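# Move glass vial onto balance pan, close its doors

## Task

Pick up the glass vial from the shelved bench by the door, carry it to the balance on the shelved bench by the window, stand it upright on the balance pan, and close every glass door of the balance. The task fails if the balance tips over, is shoved from its spot, or has too much load on its pan. It also fails if the vial reaches the floor, drops more than a few centimetres, or is knocked hard, since it breaks. The parked cart, pedal bin and stool may be moved. At the end the gripper must have released the vial and the robot must be clear of it, upright and not tilted.

## Robot and tools

Robot: a Hello Robot Stretch 3 with a single arm. It has a two-wheel differential base (0.33 m long, 0.34 m wide), a lift sliding on a mast, and a telescoping arm that sticks out to the robot's RIGHT side. The base cannot strafe, so to shift the gripper forward or back you drive the base. Turning in place pivots about the point midway between the wheels, 0.05 m behind the front edge; with the arm in and wrist folded the swept radius is 0.28 m, and an unfolded level wrist reaches beyond it.

Frames: the base frame sits on the floor between the drive wheels, x ahead, y to the left, z up. hand_pose is reported in it, at the point where closed fingertips meet. The odometry frame is the base frame at the start; heading is positive leftward, -3.142 to 3.142.

execute_actions takes "actions", a list run in order. Each action may hold "robot", "steps" (1 to 450 control steps, 30 per second) and "until". {"steps": n} alone waits. Inside "robot" go "base", "joints" and optionally "contact_limits"; motions start together and keep going across later actions. "base" holds exactly one relative move: {"translate_m": d} is a straight drive of d metres from the current spot (positive forward, |d| at most 1), or {"rotate_rad": d} a turn in place of d radians (positive = counter-clockwise seen from above, |d| at most 3.2). "joints" holds absolute targets by name, each a single number; unnamed joints keep their old target. Ranges: lift_m 0 to 1.1 (arm height, m); arm_m 0 to 0.52 (extension, m); wrist_yaw_rad -1.345 to 4.42 (0 along the arm, positive toward the robot's front, 3.0 folded over the base); wrist_pitch_rad -1.57 to 0.451 (negative tips fingers down); wrist_roll_rad -2.911 to 2.911; gripper_m -0.089 to 0.179 (larger is wider; the real fingertip gap is smaller by about 0.007 nearly shut to 0.025 wide open, and zero under 0.007); head_pan_rad -3.953 to 1.73 (-1.57 looks along the arm); head_tilt_rad -1.53 to 0.419 (negative looks down). "contact_limits": {"arm_m": effort%} (1 to 100) makes the arm stop once its effort reaches that value; it lasts until the next arm command. "robot" may instead be a list of up to 8 commands, including {"pause_s": s} (s up to 15), run one after another; or {"stop": true}, which brakes everything and clears the queue. A new command overrides at once and discards an older queue's rest. Any invalid number rejects the whole call.

"until" ends an action early. {"robot": {"status": "ended"}} waits until nothing is moving and no queue runs. Fields can be compared, e.g. "lift_m": [">", 0.3] or "base_status": ["!=", "moving"]; "any": {"status": "ended"} fires when the first motion ends. Don't wait on exact equality, since "done" allows a tolerance.

zoom_image: {"camera": one of head_camera, nav_camera, wrist_camera, "region": [x0, y0, x1, y1]} in pixels of that camera's last image, origin top-left, at most 504x504. head and nav cameras turn with the head; wrist_camera rides on the gripper.

Let every motion finish first.

Result lines: base_status and joint_status give each motion's state (moving, done, off_target, contact_stop, time_out, stopped, not_commanded, torque_fault); the base bracket shows distance moved versus goal. joint_goals, measured_speeds, refusals count, queue state and queue_left appear. "refused:" or "dropped:" lines name a failed goal (counting from 0); "replaced:" explains how a superseded motion ended. on_its_own shows goals the robot changed itself, slack or switched-off joints, and any base_tilt lean of 3 degrees or more. base_tilt (degrees, forward/right positive) and motor_effort (per cent, bracket = peak) carry fixed biases and noise. lidar_m lists 12 ranges in 30-degree sectors, first straight ahead, going counter-clockwise, at 0.17 m height; it misses glass. wrist_depth_mm and head_depth_mm are 7x7 grids of median depth in mm. Each successful call returns one image per camera.

Practical rules. The base is fast (0.30 m/s, 1.9 rad/s) only with lift_m under 0.30, arm_m under 0.03 and wrist_yaw_rad above 2.54; otherwise 0.10 m/s and 0.63 rad/s. To grip, command gripper_m below the vial's width; to release, open at least 0.02 past where the pads touched. Gripper readings never prove a hold, so check images. Fold or unfold the wrist only with lift_m 0.32 to 0.95, pitch -0.4, roll near 0; keep pitch at -0.5 or lower when yaw is below -0.4. Arm or lift pushing firmly causes contact_stop and goes slack; wrist and base have no such stop, and a wrist pushed too long shuts off for 10 s. Tipping risk: arm pushing against something rigid with the gripper above about 0.45 m, pushing again after a contact_stop, driving while holding or pressing on something fixed, or snagging furniture, especially reversing. If it leans, reverse the last move in small steps, pull the gripper away, and lower lift_m to about 0.2 if needed. Carry the vial low and level, set it down gently with no drops, press softly on the balance doors, never on the balance itself, then open the gripper, back away, and wait until all motion ends.

Each tool is called after ">>>" as name([rows], argument=value, ...), one row to a line, values as JSON.

## Session

>>> execute_actions(actions=[])

Scene clock: 0.00 s.
robot.base_odometry: x=+0.000 y=+0.000 heading=+0.000 (m, m, rad; robot's odometry frame)
robot.turned_by_wheels: +0.000 (rad since the last result)
robot.turned_by_imu: +0.000 (rad since the last result)
robot.base_tilt: forward=+0.3 right=-0.8 (deg)
robot.lidar_m: 1.82 1.57 1.57 1.79 2.31 1.70 2.04 1.14 1.14 1.32 1.66 1.82
robot.head_depth_mm: 1934 2503 2515 2529 2482 2460 2065 / 1750 2700 2753 2769 2787 2817 2290 / 1900 2870 3060 3083 3022 2987 2291 / 1888 2796 2921 2839 2825 2811 2323 / 1874 2577 2535 2536 2533 2537 2310 / 1855 2344 2350 2311 2306 2279 2237 / 1842 2171 2134 2115 2112 2111 2107
robot.base_status: not_commanded
robot.joint_positions: lift_m=+0.324 arm_m=+0.001 wrist_yaw_rad=+2.906 wrist_pitch_rad=-0.592 wrist_roll_rad=+0.008 gripper_m=+0.037 head_pan_rad=+0.018 head_tilt_rad=-0.018
robot.joint_goals: lift_m=+0.324 arm_m=+0.001 wrist_yaw_rad=+2.906 wrist_pitch_rad=-0.592 wrist_roll_rad=+0.008 gripper_m=+0.037 head_pan_rad=+0.018 head_tilt_rad=-0.018
robot.joint_status: lift_m=not_commanded arm_m=not_commanded wrist_yaw_rad=not_commanded wrist_pitch_rad=not_commanded wrist_roll_rad=not_commanded gripper_m=not_commanded head_pan_rad=not_commanded head_tilt_rad=not_commanded
robot.measured_speeds: translate_m=+0.000 rotate_rad=+0.000 lift_m=+0.000 arm_m=+0.000 wrist_yaw_rad=+0.000 wrist_pitch_rad=+0.000 wrist_roll_rad=+0.000 head_pan_rad=+0.000 head_tilt_rad=+0.000
robot: refusals=0 queue=idle queue_left=0
robot.motor_effort: left_wheel=+0 right_wheel=+0 lift_m=+35 arm_m=+0 wrist_yaw_rad=+1 wrist_pitch_rad=+5 wrist_roll_rad=+0 gripper_m=+0 head_pan_rad=-1 head_tilt_rad=+1 (%)
robot.hand_pose: x=+0.0253 y=+0.0479 z=+0.2999 quat_wxyz=(+0.285, +0.698, +0.124, +0.645) (m; robot's base frame)
robot.wrist_depth_mm: - - - - - - - / 991 - 934 907 882 852 828 / 796 743 743 729 705 699 680 / 646 635 623 611 605 589 574 / 549 543 - 533 526 503 495 / 479 - - - 432 447 441 / 436 - - - 403 399 392
pictures: head_camera (sideways: a quarter turn clockwise sets it upright), nav_camera (sideways: a quarter turn counterclockwise sets it upright), wrist_camera
Images, in order (width x height): head_camera 896x504, nav_camera 672x504, wrist_camera 644x364.

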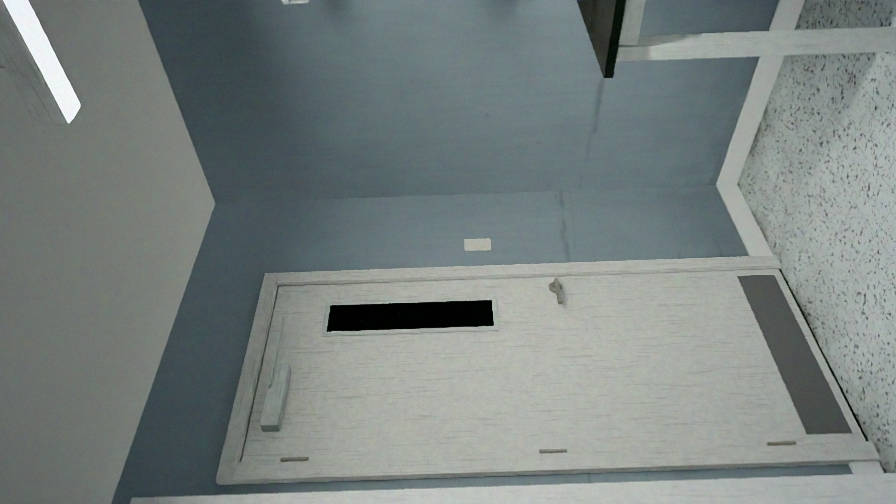

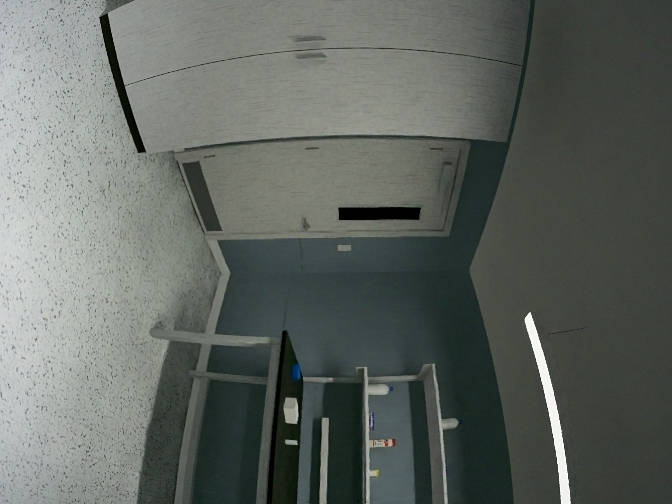

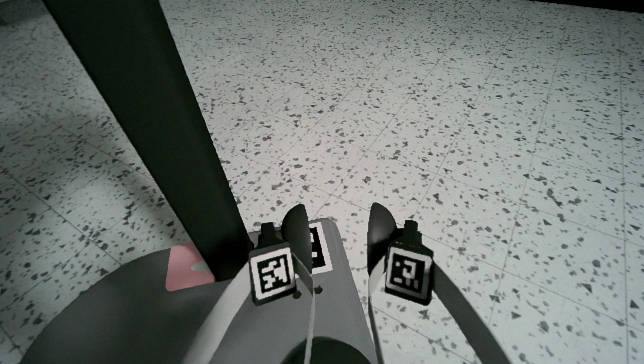

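>>> execute_actions([
  {"robot":{"joints":{"head_pan_rad":-0.8,"head_tilt_rad":-0.3}},"steps":100,"until":{"robot":{"status":"ended"}}},
])

>>> execute_actions([
  {"robot":{"joints":{"head_pan_rad":-2.2,"head_tilt_rad":-0.3}},"steps":100,"until":{"robot":{"status":"ended"}}},
])

>>> execute_actions([
  {"robot":{"joints":{"head_pan_rad":-3.6,"head_tilt_rad":-0.3}},"steps":100,"until":{"robot":{"status":"ended"}}},
])

Scene clock: 4.17 s.
robot.base_odometry: x=+0.000 y=+0.000 heading=+0.000 (m, m, rad; robot's odometry frame)
robot.turned_by_wheels: +0.000 (rad since the last result)
robot.turned_by_imu: +0.000 (rad since the last result)
robot.base_tilt: forward=+0.2 right=-0.6 (deg)
robot.lidar_m: 1.83 1.57 1.57 1.80 2.31 1.70 2.03 1.14 1.14 1.31 1.66 1.82
robot.head_depth_mm: 2113 2232 2345 2438 2551 1937 1569 / 2077 2187 2314 2119 2587 2029 1585 / 2085 2182 2314 1867 2572 2055 1592 / 2069 2208 2289 1921 2544 2081 1594 / 2067 2199 2305 1946 2547 2090 1593 / 2043 2182 2292 2004 2548 2098 1606 / 2038 2178 2303 1802 2543 2112 1616
robot.base_status: not_commanded
robot.joint_positions: lift_m=+0.324 arm_m=+0.001 wrist_yaw_rad=+2.906 wrist_pitch_rad=-0.592 wrist_roll_rad=+0.008 gripper_m=+0.037 head_pan_rad=-0.793 head_tilt_rad=-0.296
robot.joint_goals: lift_m=+0.324 arm_m=+0.001 wrist_yaw_rad=+2.906 wrist_pitch_rad=-0.592 wrist_roll_rad=+0.008 gripper_m=+0.037 head_pan_rad=-0.800 head_tilt_rad=-0.300
robot.joint_status: lift_m=not_commanded arm_m=not_commanded wrist_yaw_rad=not_commanded wrist_pitch_rad=not_commanded wrist_roll_rad=not_commanded gripper_m=not_commanded head_pan_rad=done head_tilt_rad=done
robot.measured_speeds: translate_m=+0.000 rotate_rad=+0.000 lift_m=+0.000 arm_m=+0.000 wrist_yaw_rad=+0.000 wrist_pitch_rad=+0.000 wrist_roll_rad=+0.000 head_pan_rad=+0.000 head_tilt_rad=+0.000
robot: refusals=0 queue=done queue_left=0
robot.motor_effort: left_wheel=+1(0) right_wheel=+0(0) lift_m=+35(35) arm_m=-1(1) wrist_yaw_rad=+0(1) wrist_pitch_rad=+5(5) wrist_roll_rad=+1(0) gripper_m=+1(1) head_pan_rad=-5(59) head_tilt_rad=-2(21) (%)
robot.hand_pose: x=+0.0253 y=+0.0479 z=+0.2999 quat_wxyz=(+0.285, +0.698, +0.124, +0.645) (m; robot's base frame)
robot.wrist_depth_mm: - - - - - - - / 987 - 926 906 884 856 829 / 780 738 757 731 712 695 678 / 635 628 613 611 597 590 571 / 551 542 - 531 526 503 501 / 483 - - - 434 449 446 / 437 - - - 402 399 395
pictures: head_camera (sideways: a quarter turn clockwise sets it upright), nav_camera (sideways: a quarter turn counterclockwise sets it upright), wrist_camera
Images, in order (width x height): head_camera 896x504, nav_camera 672x504, wrist_camera 644x364.

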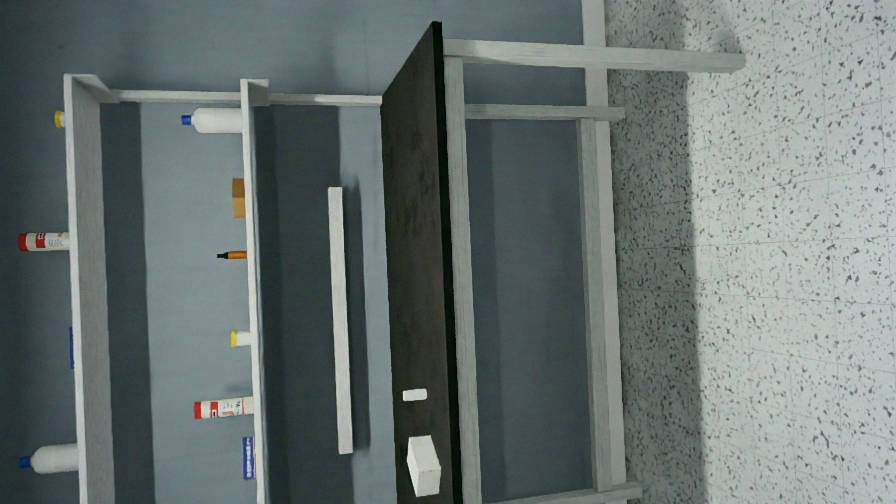

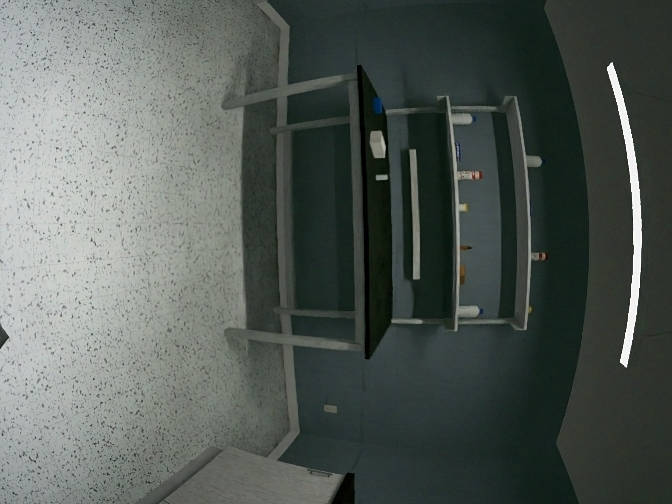

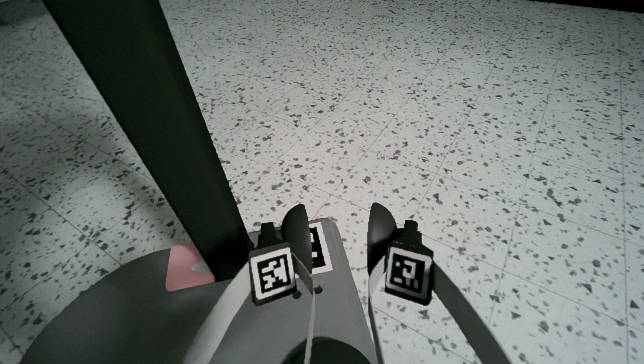

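Scene clock: 5.40 s.
robot.base_odometry: x=+0.000 y=+0.000 heading=+0.000 (m, m, rad; robot's odometry frame)
robot.turned_by_wheels: +0.000 (rad since the last result)
robot.turned_by_imu: +0.000 (rad since the last result)
robot.base_tilt: forward=+0.4 right=-0.7 (deg)
robot.lidar_m: 1.83 1.56 1.56 1.80 2.30 1.70 2.03 1.14 1.14 1.32 1.66 1.82
robot.head_depth_mm: 1200 1254 1608 1206 1173 1239 1323 / 1213 1275 1661 1371 1194 1268 1343 / 1224 1292 1692 1514 1207 1287 1367 / 1253 1317 1725 1511 1231 1310 1405 / 1284 1345 1746 1480 1259 1342 1448 / 1294 1362 1770 1691 1276 1364 1465 / 1314 1383 1792 1725 1298 1405 1519
robot.base_status: not_commanded
robot.joint_positions: lift_m=+0.324 arm_m=+0.001 wrist_yaw_rad=+2.906 wrist_pitch_rad=-0.592 wrist_roll_rad=+0.008 gripper_m=+0.037 head_pan_rad=-2.193 head_tilt_rad=-0.296
robot.joint_goals: lift_m=+0.324 arm_m=+0.001 wrist_yaw_rad=+2.906 wrist_pitch_rad=-0.592 wrist_roll_rad=+0.008 gripper_m=+0.037 head_pan_rad=-2.200 head_tilt_rad=-0.300
robot.joint_status: lift_m=not_commanded arm_m=not_commanded wrist_yaw_rad=not_commanded wrist_pitch_rad=not_commanded wrist_roll_rad=not_commanded gripper_m=not_commanded head_pan_rad=done head_tilt_rad=done
robot.measured_speeds: translate_m=+0.000 rotate_rad=+0.000 lift_m=+0.000 arm_m=+0.000 wrist_yaw_rad=+0.000 wrist_pitch_rad=+0.000 wrist_roll_rad=+0.000 head_pan_rad=+0.000 head_tilt_rad=+0.000
robot: refusals=0 queue=done queue_left=0
robot.motor_effort: left_wheel=+0(0) right_wheel=+1(0) lift_m=+35(35) arm_m=-1(1) wrist_yaw_rad=+0(0) wrist_pitch_rad=+6(5) wrist_roll_rad=+0(0) gripper_m=+1(1) head_pan_rad=-5(61) head_tilt_rad=-2(3) (%)
robot.hand_pose: x=+0.0253 y=+0.0479 z=+0.2999 quat_wxyz=(+0.285, +0.698, +0.124, +0.645) (m; robot's base frame)
robot.wrist_depth_mm: - - - - - - - / - - 938 903 867 864 820 / 782 740 735 729 705 691 679 / 648 628 623 617 589 583 575 / 551 543 - 539 530 506 500 / 478 - - - 430 450 440 / 437 - - - 403 395 395
pictures: head_camera (sideways: a quarter turn clockwise sets it upright), nav_camera (sideways: a quarter turn counterclockwise sets it upright), wrist_camera
Images, in order (width x height): head_camera 896x504, nav_camera 672x504, wrist_camera 644x364.

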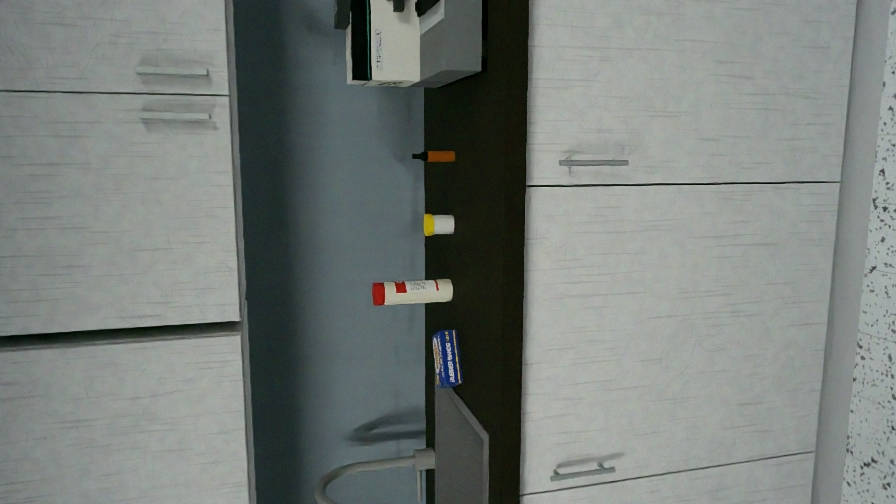

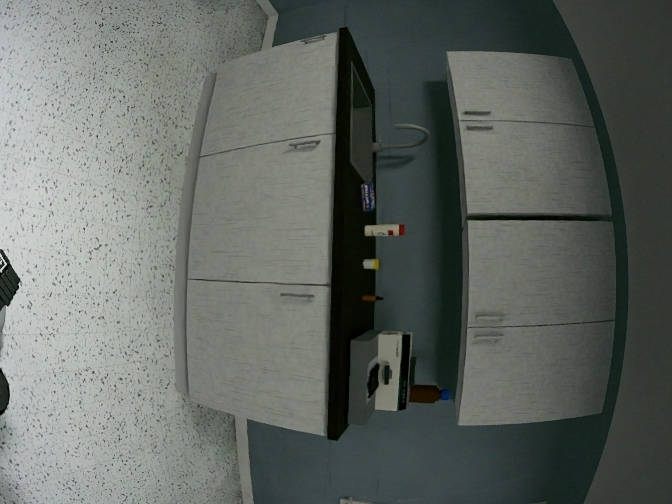

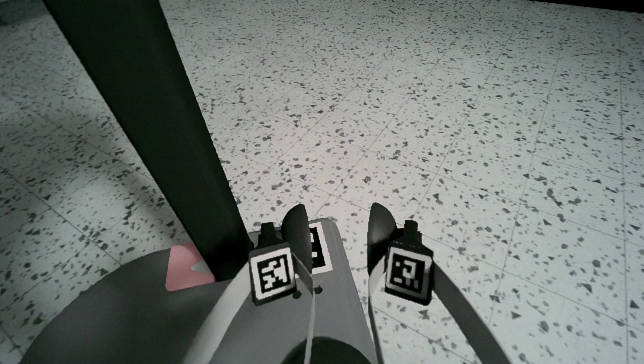

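Scene clock: 6.63 s.
robot.base_odometry: x=+0.000 y=+0.000 heading=+0.000 (m, m, rad; robot's odometry frame)
robot.turned_by_wheels: +0.000 (rad since the last result)
robot.turned_by_imu: +0.000 (rad since the last result)
robot.base_tilt: forward=+0.4 right=-0.7 (deg)
robot.lidar_m: 1.83 1.57 1.57 1.80 2.30 1.70 2.03 1.14 1.14 1.31 1.66 1.82
robot.head_depth_mm: 2047 2136 2245 2048 2473 2026 1565 / 2097 2218 2309 1959 2578 2043 1578 / 2172 2272 2349 1794 2452 1971 1589 / 2260 2388 2541 2699 2804 2084 1596 / 2347 2482 2624 2798 2863 2084 1597 / 2428 2572 2715 2873 2973 2096 1614 / 2536 2639 2748 2861 2790 2120 1631
robot.base_status: not_commanded
robot.joint_positions: lift_m=+0.324 arm_m=+0.001 wrist_yaw_rad=+2.906 wrist_pitch_rad=-0.592 wrist_roll_rad=+0.008 gripper_m=+0.037 head_pan_rad=-3.593 head_tilt_rad=-0.296
robot.joint_goals: lift_m=+0.324 arm_m=+0.001 wrist_yaw_rad=+2.906 wrist_pitch_rad=-0.592 wrist_roll_rad=+0.008 gripper_m=+0.037 head_pan_rad=-3.600 head_tilt_rad=-0.300
robot.joint_status: lift_m=not_commanded arm_m=not_commanded wrist_yaw_rad=not_commanded wrist_pitch_rad=not_commanded wrist_roll_rad=not_commanded gripper_m=not_commanded head_pan_rad=done head_tilt_rad=done
robot.measured_speeds: translate_m=+0.000 rotate_rad=+0.000 lift_m=+0.000 arm_m=+0.000 wrist_yaw_rad=+0.000 wrist_pitch_rad=+0.000 wrist_roll_rad=+0.000 head_pan_rad=+0.000 head_tilt_rad=+0.000
robot: refusals=0 queue=done queue_left=0
robot.motor_effort: left_wheel=+1(0) right_wheel=+1(0) lift_m=+36(36) arm_m=-2(2) wrist_yaw_rad=+0(0) wrist_pitch_rad=+6(5) wrist_roll_rad=+1(1) gripper_m=+0(0) head_pan_rad=-5(63) head_tilt_rad=-1(0) (%)
robot.hand_pose: x=+0.0253 y=+0.0479 z=+0.2999 quat_wxyz=(+0.285, +0.698, +0.124, +0.645) (m; robot's base frame)
robot.wrist_depth_mm: - - - - - - - / 978 - 932 904 864 848 832 / 773 750 748 737 702 703 679 / 651 635 615 613 597 582 571 / 557 539 - 533 525 507 499 / 479 - - - 433 446 438 / 435 - - - 404 397 396
pictures: head_camera (sideways: a quarter turn clockwise sets it upright), nav_camera (sideways: a quarter turn counterclockwise sets it upright), wrist_camera
Images, in order (width x height): head_camera 896x504, nav_camera 672x504, wrist_camera 644x364.

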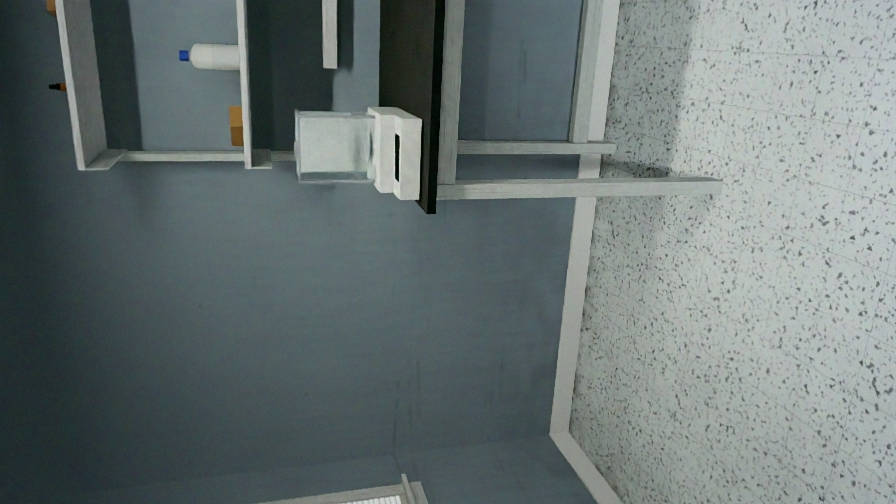

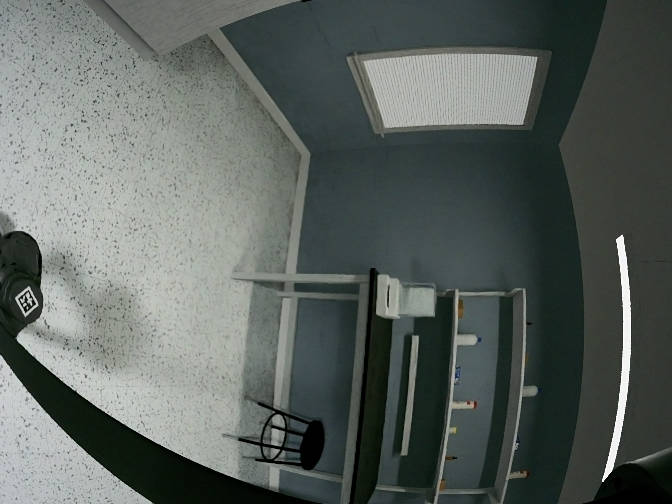

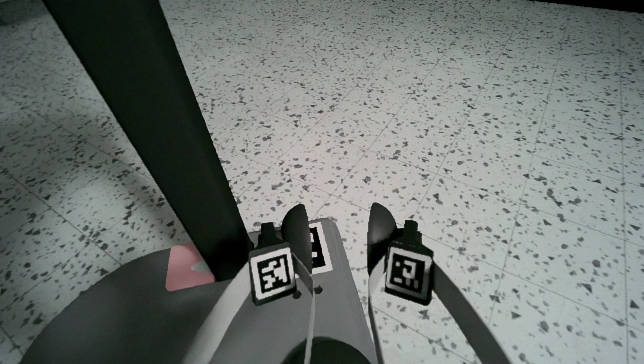

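>>> zoom_image(camera="head_camera", region=[270, 80, 450, 230])

Region (270, 80, 450, 230) of head_camera's 896x504 image, scaled by 2.800, with more detail than that image has.

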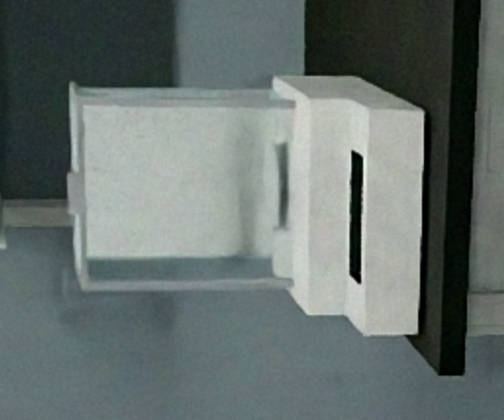

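>>> execute_actions([
  {"robot":[{"joints":{"lift_m":0.285,"wrist_pitch_rad":-0.4,"head_pan_rad":-1.57,"head_tilt_rad":-0.6}},{"base":{"rotate_rad":-0.40}},{"base":{"translate_m":0.64}},{"base":{"translate_m":0.63}},{"base":{"rotate_rad":1.18}},{"joints":{"lift_m":0.9,"gripper_m":0.12}},{"joints":{"wrist_yaw_rad":0}}],"steps":450,"until":{"robot":{"status":"ended"}}},
  {"steps":450,"until":{"robot":{"status":"ended"}}},
])

Scene clock: 40.33 s.
robot.base_odometry: x=+1.170 y=-0.494 heading=+0.780 (m, m, rad; robot's odometry frame)
robot.turned_by_wheels: +0.780 (rad since the last result)
robot.turned_by_imu: +1.005 (rad since the last result)
robot.base_tilt: forward=+0.3 right=-0.8 (deg)
robot.lidar_m: 1.15 1.20 1.97 2.92 1.97 1.64 1.09 1.27 1.07 1.07 0.56 1.51
robot.head_depth_mm: 959 1019 1009 704 539 479 - / 976 1045 1021 628 543 1400 - / 990 1068 1034 605 545 - - / 1012 1110 1048 720 548 1429 1255 / 1033 1132 1066 728 552 1475 1272 / 1013 1129 1125 734 558 1538 1281 / 1069 1182 1310 739 580 1421 873
robot.base_status: done (rotate_rad +1.1799 of +1.1800)
robot.joint_positions: lift_m=+0.900 arm_m=+0.001 wrist_yaw_rad=-0.017 wrist_pitch_rad=-0.453 wrist_roll_rad=+0.018 gripper_m=+0.120 head_pan_rad=-1.577 head_tilt_rad=-0.594
robot.joint_goals: lift_m=+0.900 arm_m=+0.001 wrist_yaw_rad=+0.000 wrist_pitch_rad=-0.400 wrist_roll_rad=+0.018 gripper_m=+0.120 head_pan_rad=-1.570 head_tilt_rad=-0.600
robot.joint_status: lift_m=done arm_m=not_commanded wrist_yaw_rad=done wrist_pitch_rad=done wrist_roll_rad=not_commanded gripper_m=done head_pan_rad=done head_tilt_rad=done
robot.measured_speeds: translate_m=+0.000 rotate_rad=+0.000 lift_m=+0.000 arm_m=+0.000 wrist_yaw_rad=+0.000 wrist_pitch_rad=+0.000 wrist_roll_rad=+0.000 head_pan_rad=+0.000 head_tilt_rad=+0.000
robot: refusals=0 queue=done queue_left=0
robot.on_its_own: wrist_yaw_rad is at rest, and its effort (+14) is outside its rest range (-12 to +12)
robot.motor_effort: left_wheel=-3(20) right_wheel=+0(49) lift_m=+36(49) arm_m=+0(1) wrist_yaw_rad=+14(78) wrist_pitch_rad=+21(24) wrist_roll_rad=-6(9) gripper_m=-3(97) head_pan_rad=+5(63) head_tilt_rad=-2(19) (%)
robot.hand_pose: x=-0.0254 y=-0.3654 z=+0.9048 quat_wxyz=(+0.682, +0.152, -0.696, -0.167) (m; robot's base frame)
robot.wrist_depth_mm: - 980 455 465 254 447 357 / 398 353 337 279 248 295 284 / 257 250 242 234 227 219 213 / 273 216 200 190 179 175 170 / 376 - - - 242 166 158 / - 443 - - - - - / - 577 - - 982 980 959
pictures: head_camera (sideways: a quarter turn clockwise sets it upright), nav_camera (sideways: a quarter turn counterclockwise sets it upright), wrist_camera
Images, in order (width x height): head_camera 896x504, nav_camera 672x504, wrist_camera 644x364.

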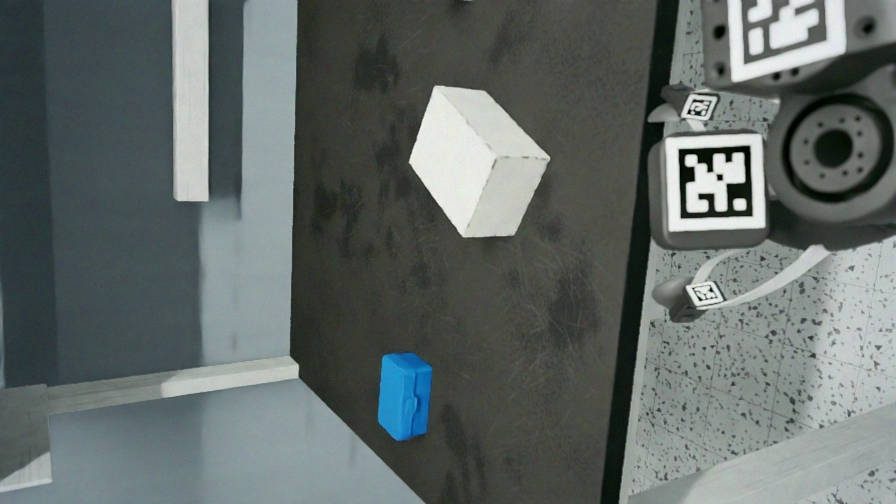

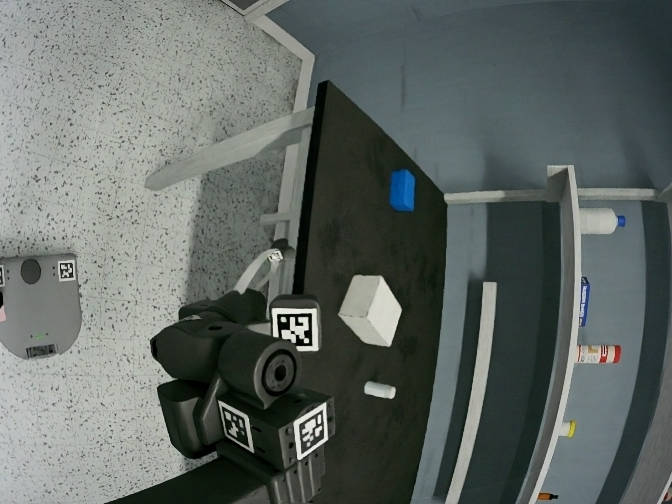

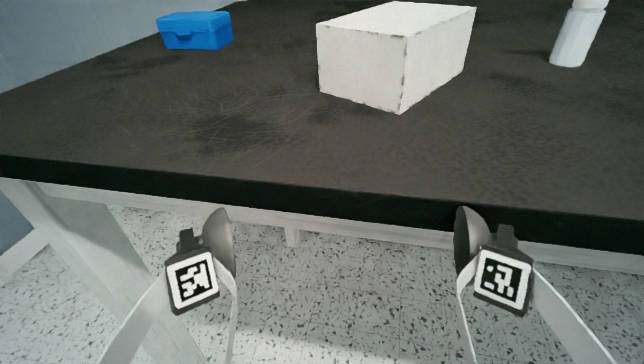

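>>> execute_actions([
  {"robot":[{"joints":{"wrist_yaw_rad":0.4}},{"joints":{"lift_m":1.0}},{"base":{"rotate_rad":-0.2},"joints":{"wrist_yaw_rad":0,"wrist_pitch_rad":0}}],"steps":450,"until":{"robot":{"status":"ended"}}},
])

Scene clock: 43.37 s.
robot.base_odometry: x=+1.170 y=-0.494 heading=+0.780 (m, m, rad; robot's odometry frame)
robot.turned_by_wheels: +0.000 (rad since the last result)
robot.turned_by_imu: -0.230 (rad since the last result)
robot.base_tilt: forward=+0.3 right=-0.7 (deg)
robot.lidar_m: 1.54 1.19 1.53 2.87 2.33 1.69 1.61 1.05 1.11 1.06 0.61 0.59
robot.head_depth_mm: 1001 1073 1008 700 536 1527 - / 995 1073 1019 707 542 1478 - / 993 1065 1035 681 545 1447 - / 989 1063 1043 719 548 - - / 986 1053 1060 614 553 500 1263 / 980 1066 1074 731 554 1473 1248 / 971 1073 1083 737 558 1414 1297
robot.base_status: done (rotate_rad +1.1802 of +1.1800)
robot.joint_positions: lift_m=+0.900 arm_m=+0.001 wrist_yaw_rad=+0.430 wrist_pitch_rad=-0.438 wrist_roll_rad=+0.014 gripper_m=+0.120 head_pan_rad=-1.577 head_tilt_rad=-0.594
robot.joint_goals: lift_m=+0.900 arm_m=+0.001 wrist_yaw_rad=+0.400 wrist_pitch_rad=-0.400 wrist_roll_rad=+0.014 gripper_m=+0.120 head_pan_rad=-1.570 head_tilt_rad=-0.600
robot.joint_status: lift_m=done arm_m=not_commanded wrist_yaw_rad=off_target wrist_pitch_rad=done wrist_roll_rad=not_commanded gripper_m=done head_pan_rad=done head_tilt_rad=done
robot.measured_speeds: translate_m=+0.000 rotate_rad=-0.001 lift_m=+0.000 arm_m=+0.000 wrist_yaw_rad=+0.000 wrist_pitch_rad=+0.000 wrist_roll_rad=+0.000 head_pan_rad=+0.000 head_tilt_rad=+0.000
robot: refusals=0 queue=dropped queue_left=0
robot.motor_effort: left_wheel=+1(11) right_wheel=-9(40) lift_m=+37(37) arm_m=-1(0) wrist_yaw_rad=-23(39) wrist_pitch_rad=+15(26) wrist_roll_rad=-3(6) gripper_m=+10(11) head_pan_rad=+6(4) head_tilt_rad=-2(2) (%)
robot.hand_pose: x=+0.0711 y=-0.3473 z=+0.9082 quat_wxyz=(+0.703, +0.298, -0.646, -0.005) (m; robot's base frame)
robot.wrist_depth_mm: - - 491 503 261 399 460 / - 374 357 319 252 288 284 / - 277 252 243 236 228 223 / - 434 304 204 186 181 177 / - - - - 251 160 150 / - - - - - 224 197 / - - 975 - - 987 984
pictures: head_camera (sideways: a quarter turn clockwise sets it upright), nav_camera (sideways: a quarter turn counterclockwise sets it upright), wrist_camera
dropped: robot: command 0 of its queue: wrist_yaw_rad: off_target
Images, in order (width x height): head_camera 896x504, nav_camera 672x504, wrist_camera 644x364.

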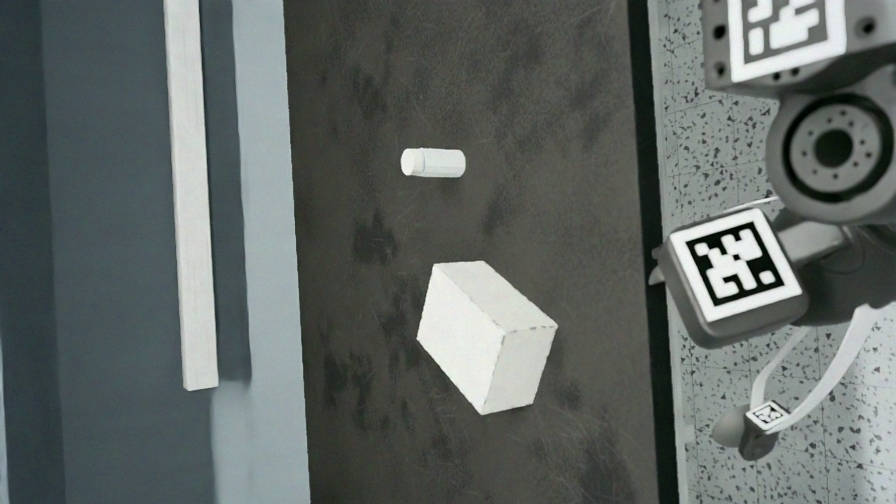

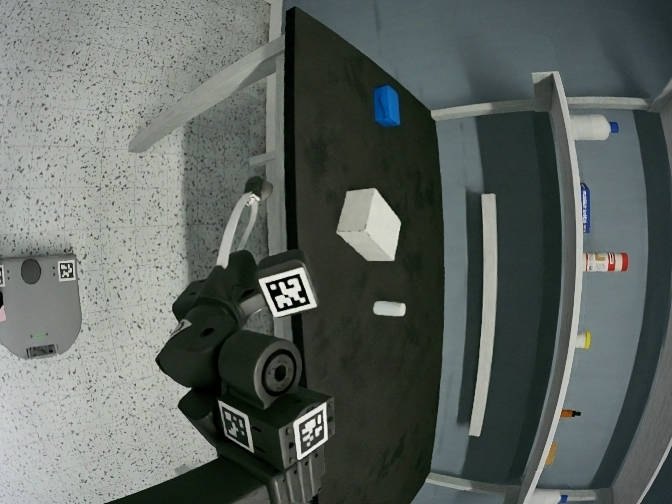

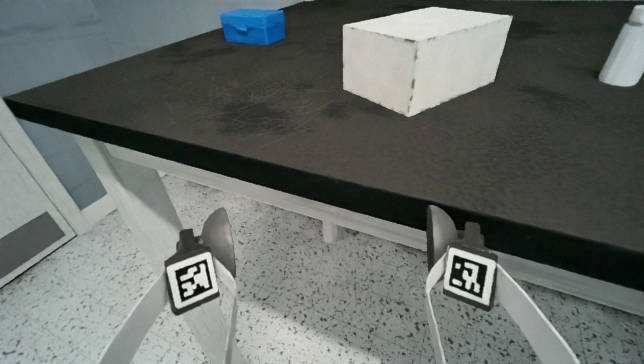

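>>> execute_actions([
  {"robot":[{"joints":{"wrist_yaw_rad":1.0}},{"joints":{"wrist_pitch_rad":0}},{"base":{"translate_m":-0.06},"joints":{"wrist_yaw_rad":0}}],"steps":450,"until":{"robot":{"status":"ended"}}},
])

Scene clock: 50.03 s.
robot.base_odometry: x=+1.127 y=-0.537 heading=+0.780 (m, m, rad; robot's odometry frame)
robot.turned_by_wheels: +0.000 (rad since the last result)
robot.turned_by_imu: -0.042 (rad since the last result)
robot.base_tilt: forward=+0.2 right=-0.7 (deg)
robot.lidar_m: 1.60 1.25 1.56 2.88 3.27 1.63 1.54 1.00 1.13 1.06 1.09 0.64
robot.head_depth_mm: 1022 1094 1006 698 536 1566 - / 1008 1081 1018 705 523 1490 - / 1005 1077 1031 709 562 - - / 993 1071 1042 686 566 1418 1237 / 987 1048 1050 726 533 1436 1281 / 980 1046 1066 626 556 1451 1282 / 970 1050 1085 737 556 1422 1286
robot.base_status: done (translate_m -0.0600 of -0.0600)
robot.joint_positions: lift_m=+0.900 arm_m=+0.001 wrist_yaw_rad=+0.003 wrist_pitch_rad=-0.023 wrist_roll_rad=+0.014 gripper_m=+0.120 head_pan_rad=-1.577 head_tilt_rad=-0.594
robot.joint_goals: lift_m=+0.900 arm_m=+0.001 wrist_yaw_rad=+0.000 wrist_pitch_rad=+0.000 wrist_roll_rad=+0.014 gripper_m=+0.120 head_pan_rad=-1.570 head_tilt_rad=-0.600
robot.joint_status: lift_m=done arm_m=not_commanded wrist_yaw_rad=done wrist_pitch_rad=done wrist_roll_rad=not_commanded gripper_m=done head_pan_rad=done head_tilt_rad=done
robot.measured_speeds: translate_m=+0.000 rotate_rad=+0.000 lift_m=+0.000 arm_m=+0.000 wrist_yaw_rad=+0.000 wrist_pitch_rad=+0.000 wrist_roll_rad=+0.000 head_pan_rad=+0.000 head_tilt_rad=+0.000
robot: refusals=0 queue=done queue_left=0
robot.motor_effort: left_wheel=+1(5) right_wheel=+0(31) lift_m=+36(36) arm_m=-1(0) wrist_yaw_rad=-2(27) wrist_pitch_rad=+9(19) wrist_roll_rad=-3(3) gripper_m=+1(10) head_pan_rad=+4(5) head_tilt_rad=-2(2) (%)
robot.hand_pose: x=-0.0208 y=-0.4013 z=+1.0087 quat_wxyz=(+0.702, +0.009, -0.712, -0.008) (m; robot's base frame)
robot.wrist_depth_mm: 861 875 866 867 873 870 878 / 890 902 897 882 897 891 904 / 927 926 936 930 938 940 959 / 967 752 715 689 651 621 601 / 430 289 375 395 389 407 371 / 300 277 270 281 277 - 266 / 228 225 222 218 214 211 209
pictures: head_camera (sideways: a quarter turn clockwise sets it upright), nav_camera (sideways: a quarter turn counterclockwise sets it upright), wrist_camera
Images, in order (width x height): head_camera 896x504, nav_camera 672x504, wrist_camera 644x364.

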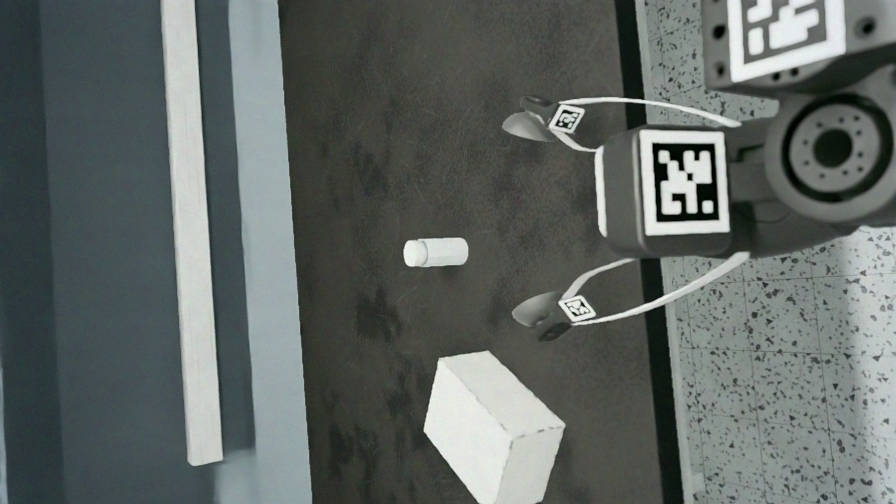

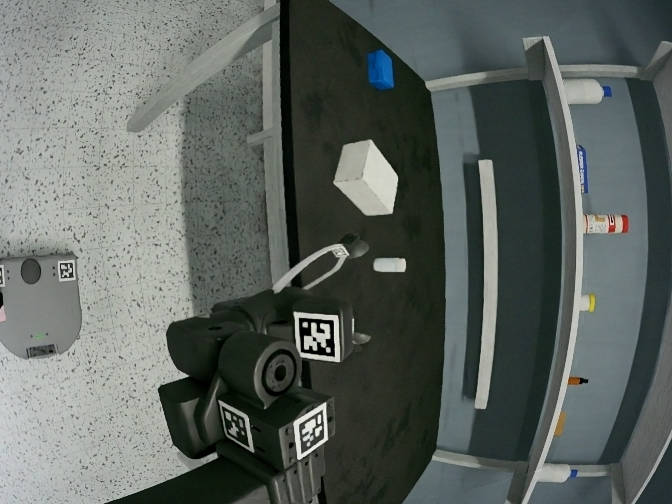

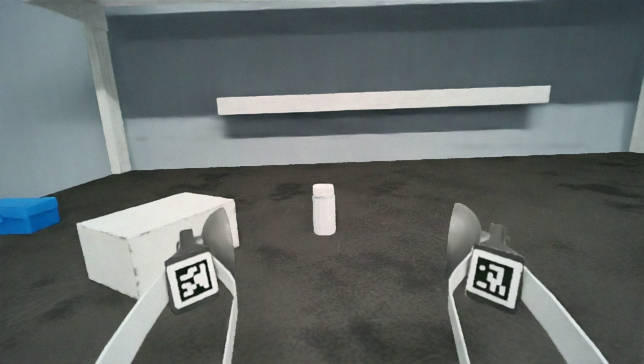

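>>> execute_actions([
  {"robot":{"base":{"translate_m":0.012},"joints":{"lift_m":0.85,"arm_m":0.16,"gripper_m":0.1,"head_tilt_rad":-0.7}},"steps":450,"until":{"robot":{"status":"ended"}}},
])

Scene clock: 55.53 s.
robot.base_odometry: x=+1.136 y=-0.528 heading=+0.780 (m, m, rad; robot's odometry frame)
robot.turned_by_wheels: +0.000 (rad since the last result)
robot.turned_by_imu: +0.007 (rad since the last result)
robot.base_tilt: forward=-0.1 right=-1.2 (deg)
robot.lidar_m: 1.59 1.23 1.55 2.88 3.26 1.64 1.55 1.01 1.13 1.07 1.10 0.63
robot.head_depth_mm: 1013 1127 817 637 - 1338 1182 / 1003 1113 827 663 - 1363 1206 / 990 1109 836 673 - 1392 1211 / 995 1113 843 664 571 1428 1213 / 991 1107 857 631 552 1435 1221 / 984 1096 864 589 537 1442 1224 / 981 1096 873 590 541 1450 1234
robot.base_status: done (translate_m +0.0120 of +0.0120)
robot.joint_positions: lift_m=+0.850 arm_m=+0.159 wrist_yaw_rad=+0.009 wrist_pitch_rad=-0.074 wrist_roll_rad=+0.014 gripper_m=+0.100 head_pan_rad=-1.577 head_tilt_rad=-0.692
robot.joint_goals: lift_m=+0.850 arm_m=+0.160 wrist_yaw_rad=+0.000 wrist_pitch_rad=+0.000 wrist_roll_rad=+0.014 gripper_m=+0.100 head_pan_rad=-1.570 head_tilt_rad=-0.700
robot.joint_status: lift_m=done arm_m=done wrist_yaw_rad=done wrist_pitch_rad=done wrist_roll_rad=not_commanded gripper_m=done head_pan_rad=done head_tilt_rad=done
robot.measured_speeds: translate_m=+0.000 rotate_rad=+0.000 lift_m=+0.000 arm_m=+0.000 wrist_yaw_rad=+0.000 wrist_pitch_rad=+0.000 wrist_roll_rad=+0.000 head_pan_rad=+0.000 head_tilt_rad=+0.000
robot: refusals=0 queue=done queue_left=0
robot.on_its_own: arm_m is at rest, and its effort (+21) is outside its rest range (-14 to +14)
robot.motor_effort: left_wheel=+0(5) right_wheel=-1(5) lift_m=+24(35) arm_m=+21(22) wrist_yaw_rad=-7(8) wrist_pitch_rad=+29(29) wrist_roll_rad=-3(3) gripper_m=+0(83) head_pan_rad=+4(4) head_tilt_rad=-3(10) (%)
robot.hand_pose: x=-0.0191 y=-0.5573 z=+0.9461 quat_wxyz=(+0.702, +0.030, -0.711, -0.023) (m; robot's base frame)
robot.wrist_depth_mm: 712 730 723 724 711 719 712 / 747 762 762 757 750 745 749 / 790 788 784 779 785 777 712 / 457 202 410 320 372 356 344 / 154 187 271 238 242 233 225 / 157 178 174 180 175 175 168 / 148 147 144 141 139 136 135
pictures: head_camera (sideways: a quarter turn clockwise sets it upright), nav_camera (sideways: a quarter turn counterclockwise sets it upright), wrist_camera
Images, in order (width x height): head_camera 896x504, nav_camera 672x504, wrist_camera 644x364.

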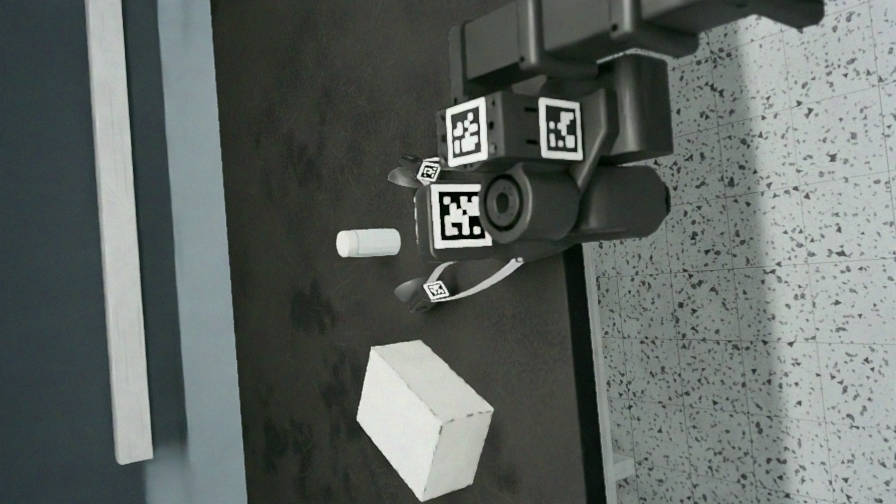

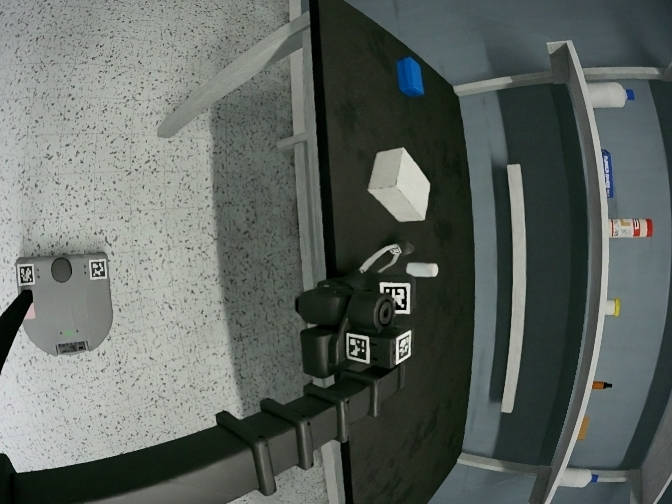

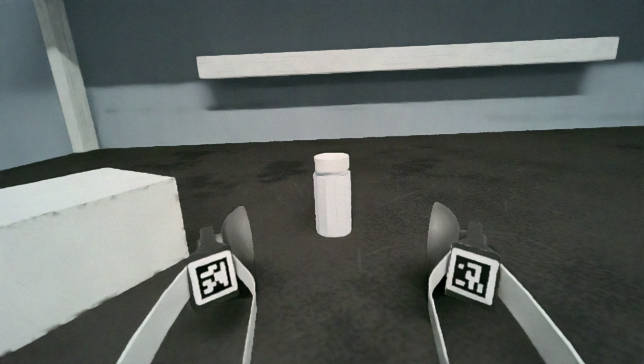

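>>> execute_actions([
  {"robot":[{"joints":{"arm_m":0.14,"lift_m":0.9}},{"joints":{"wrist_pitch_rad":-0.25,"arm_m":0.2}}],"steps":450,"until":{"robot":{"status":"ended"}}},
])

Scene clock: 59.90 s.
robot.base_odometry: x=+1.136 y=-0.528 heading=+0.780 (m, m, rad; robot's odometry frame)
robot.turned_by_wheels: +0.000 (rad since the last result)
robot.turned_by_imu: -0.047 (rad since the last result)
robot.base_tilt: forward=+0.3 right=-0.7 (deg)
robot.lidar_m: 1.60 1.24 1.49 3.15 3.45 1.67 1.55 1.00 1.14 1.06 1.08 0.63
robot.head_depth_mm: 1017 1119 832 - 1543 1389 1188 / 996 1114 885 - 1586 1396 1199 / 990 1107 854 - 1556 1410 1199 / 981 1094 856 594 558 1412 1205 / 969 1084 827 617 539 1418 1211 / 968 1079 838 593 527 1424 1211 / 957 1063 841 564 528 1427 1221
robot.base_status: done (translate_m +0.0120 of +0.0120)
robot.joint_positions: lift_m=+0.900 arm_m=+0.200 wrist_yaw_rad=+0.000 wrist_pitch_rad=-0.265 wrist_roll_rad=+0.013 gripper_m=+0.100 head_pan_rad=-1.576 head_tilt_rad=-0.695
robot.joint_goals: lift_m=+0.900 arm_m=+0.200 wrist_yaw_rad=+0.000 wrist_pitch_rad=-0.250 wrist_roll_rad=+0.013 gripper_m=+0.100 head_pan_rad=-1.570 head_tilt_rad=-0.700
robot.joint_status: lift_m=done arm_m=done wrist_yaw_rad=done wrist_pitch_rad=done wrist_roll_rad=not_commanded gripper_m=done head_pan_rad=done head_tilt_rad=done
robot.measured_speeds: translate_m=+0.000 rotate_rad=+0.000 lift_m=+0.000 arm_m=+0.000 wrist_yaw_rad=+0.000 wrist_pitch_rad=+0.000 wrist_roll_rad=+0.000 head_pan_rad=+0.000 head_tilt_rad=+0.000
robot: refusals=0 queue=done queue_left=0
robot.motor_effort: left_wheel=+0(11) right_wheel=+1(45) lift_m=+46(53) arm_m=+3(20) wrist_yaw_rad=+1(7) wrist_pitch_rad=+6(29) wrist_roll_rad=-2(3) gripper_m=+0(0) head_pan_rad=+5(5) head_tilt_rad=-1(3) (%)
robot.hand_pose: x=-0.0215 y=-0.5856 z=+0.9479 quat_wxyz=(+0.697, +0.093, -0.705, -0.094) (m; robot's base frame)
robot.wrist_depth_mm: 635 645 647 665 675 690 705 / 682 688 691 693 699 720 667 / 486 464 445 425 409 396 380 / 315 303 280 269 278 274 266 / 159 226 222 206 213 209 204 / 163 180 170 173 171 170 165 / 151 150 147 145 144 141 139
pictures: head_camera (sideways: a quarter turn clockwise sets it upright), nav_camera (sideways: a quarter turn counterclockwise sets it upright), wrist_camera
Images, in order (width x height): head_camera 896x504, nav_camera 672x504, wrist_camera 644x364.

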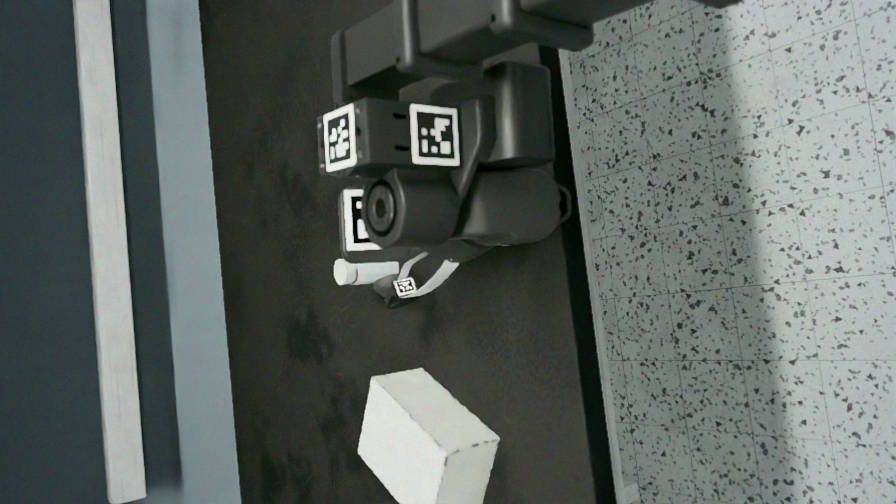

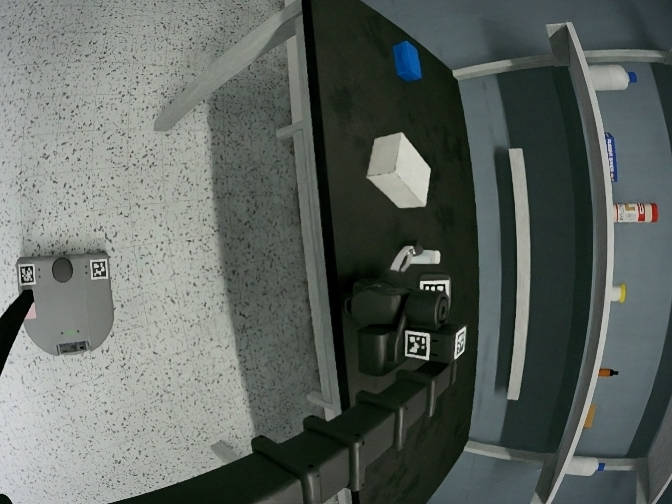

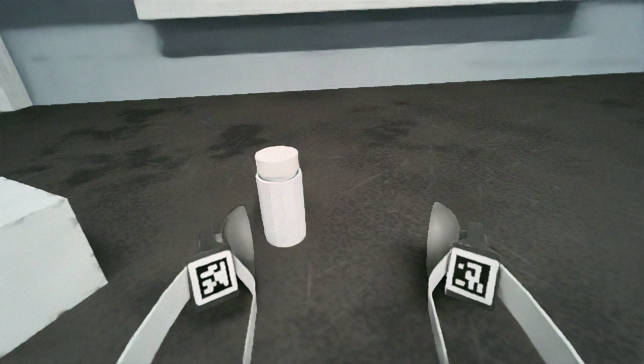

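>>> execute_actions([
  {"robot":[{"base":{"translate_m":0.033}},{"joints":{"arm_m":0.235}}],"steps":450,"until":{"robot":{"status":"ended"}}},
])

Scene clock: 64.37 s.
robot.base_odometry: x=+1.159 y=-0.505 heading=+0.780 (m, m, rad; robot's odometry frame)
robot.turned_by_wheels: +0.000 (rad since the last result)
robot.turned_by_imu: +0.000 (rad since the last result)
robot.base_tilt: forward=+0.3 right=-0.7 (deg)
robot.lidar_m: 1.56 1.21 1.45 2.87 3.48 1.70 1.58 1.03 1.14 1.06 1.08 0.61
robot.head_depth_mm: 1012 1113 839 - 1583 1391 1195 / 998 1117 887 - 590 1395 1197 / 989 1105 896 - 533 1408 1204 / 978 1088 861 593 536 1403 1202 / 962 1082 826 616 525 1418 1215 / 965 1076 838 568 526 1420 1225 / 958 1059 845 572 515 1431 1223
robot.base_status: done (translate_m +0.0330 of +0.0330)
robot.joint_positions: lift_m=+0.900 arm_m=+0.235 wrist_yaw_rad=+0.000 wrist_pitch_rad=-0.266 wrist_roll_rad=+0.013 gripper_m=+0.100 head_pan_rad=-1.576 head_tilt_rad=-0.695
robot.joint_goals: lift_m=+0.900 arm_m=+0.235 wrist_yaw_rad=+0.000 wrist_pitch_rad=-0.250 wrist_roll_rad=+0.013 gripper_m=+0.100 head_pan_rad=-1.570 head_tilt_rad=-0.700
robot.joint_status: lift_m=done arm_m=done wrist_yaw_rad=done wrist_pitch_rad=done wrist_roll_rad=not_commanded gripper_m=done head_pan_rad=done head_tilt_rad=done
robot.measured_speeds: translate_m=+0.000 rotate_rad=+0.000 lift_m=+0.000 arm_m=+0.000 wrist_yaw_rad=+0.000 wrist_pitch_rad=+0.000 wrist_roll_rad=+0.000 head_pan_rad=+0.000 head_tilt_rad=+0.000
robot: refusals=0 queue=done queue_left=0
robot.motor_effort: left_wheel=+0(5) right_wheel=+1(6) lift_m=+46(46) arm_m=+3(3) wrist_yaw_rad=+0(0) wrist_pitch_rad=+6(6) wrist_roll_rad=-3(3) gripper_m=+1(1) head_pan_rad=+5(4) head_tilt_rad=-1(2) (%)
robot.hand_pose: x=-0.0215 y=-0.6206 z=+0.9478 quat_wxyz=(+0.697, +0.093, -0.705, -0.095) (m; robot's base frame)
robot.wrist_depth_mm: 606 609 625 632 644 659 660 / 638 659 667 676 674 680 673 / 481 464 444 426 409 392 381 / 314 306 296 256 280 272 266 / 230 226 231 173 214 208 203 / 125 181 169 169 170 170 165 / 128 144 148 145 144 141 140
pictures: head_camera (sideways: a quarter turn clockwise sets it upright), nav_camera (sideways: a quarter turn counterclockwise sets it upright), wrist_camera
Images, in order (width x height): head_camera 896x504, nav_camera 672x504, wrist_camera 644x364.

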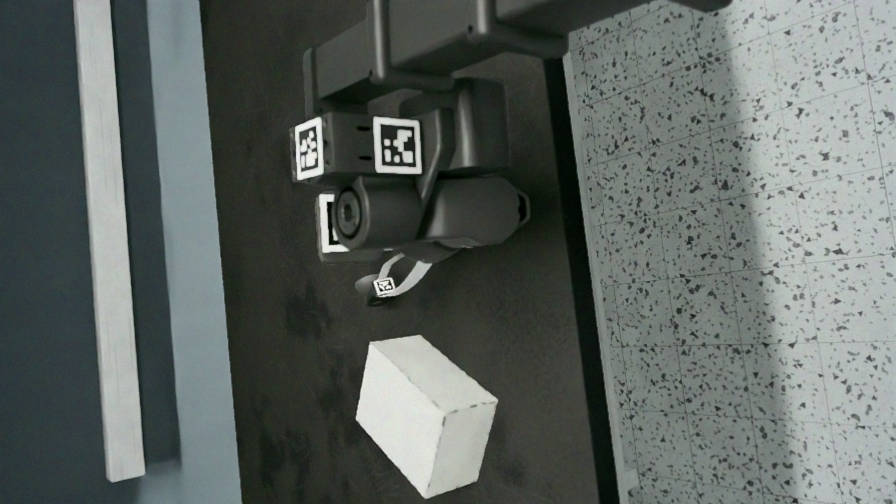

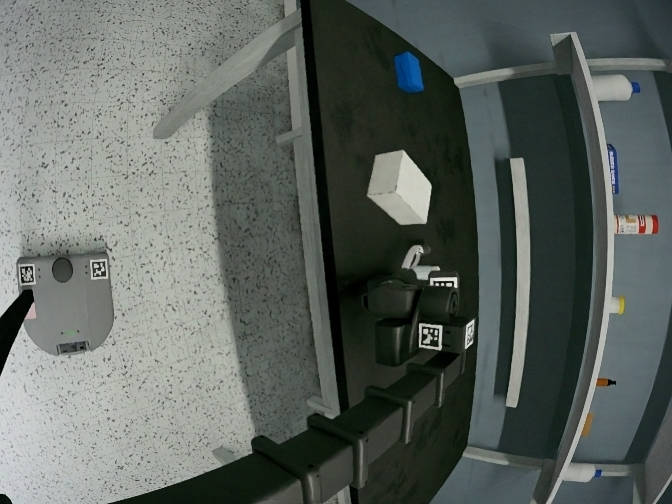

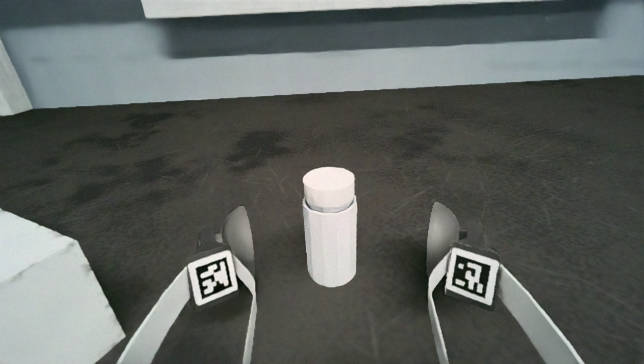

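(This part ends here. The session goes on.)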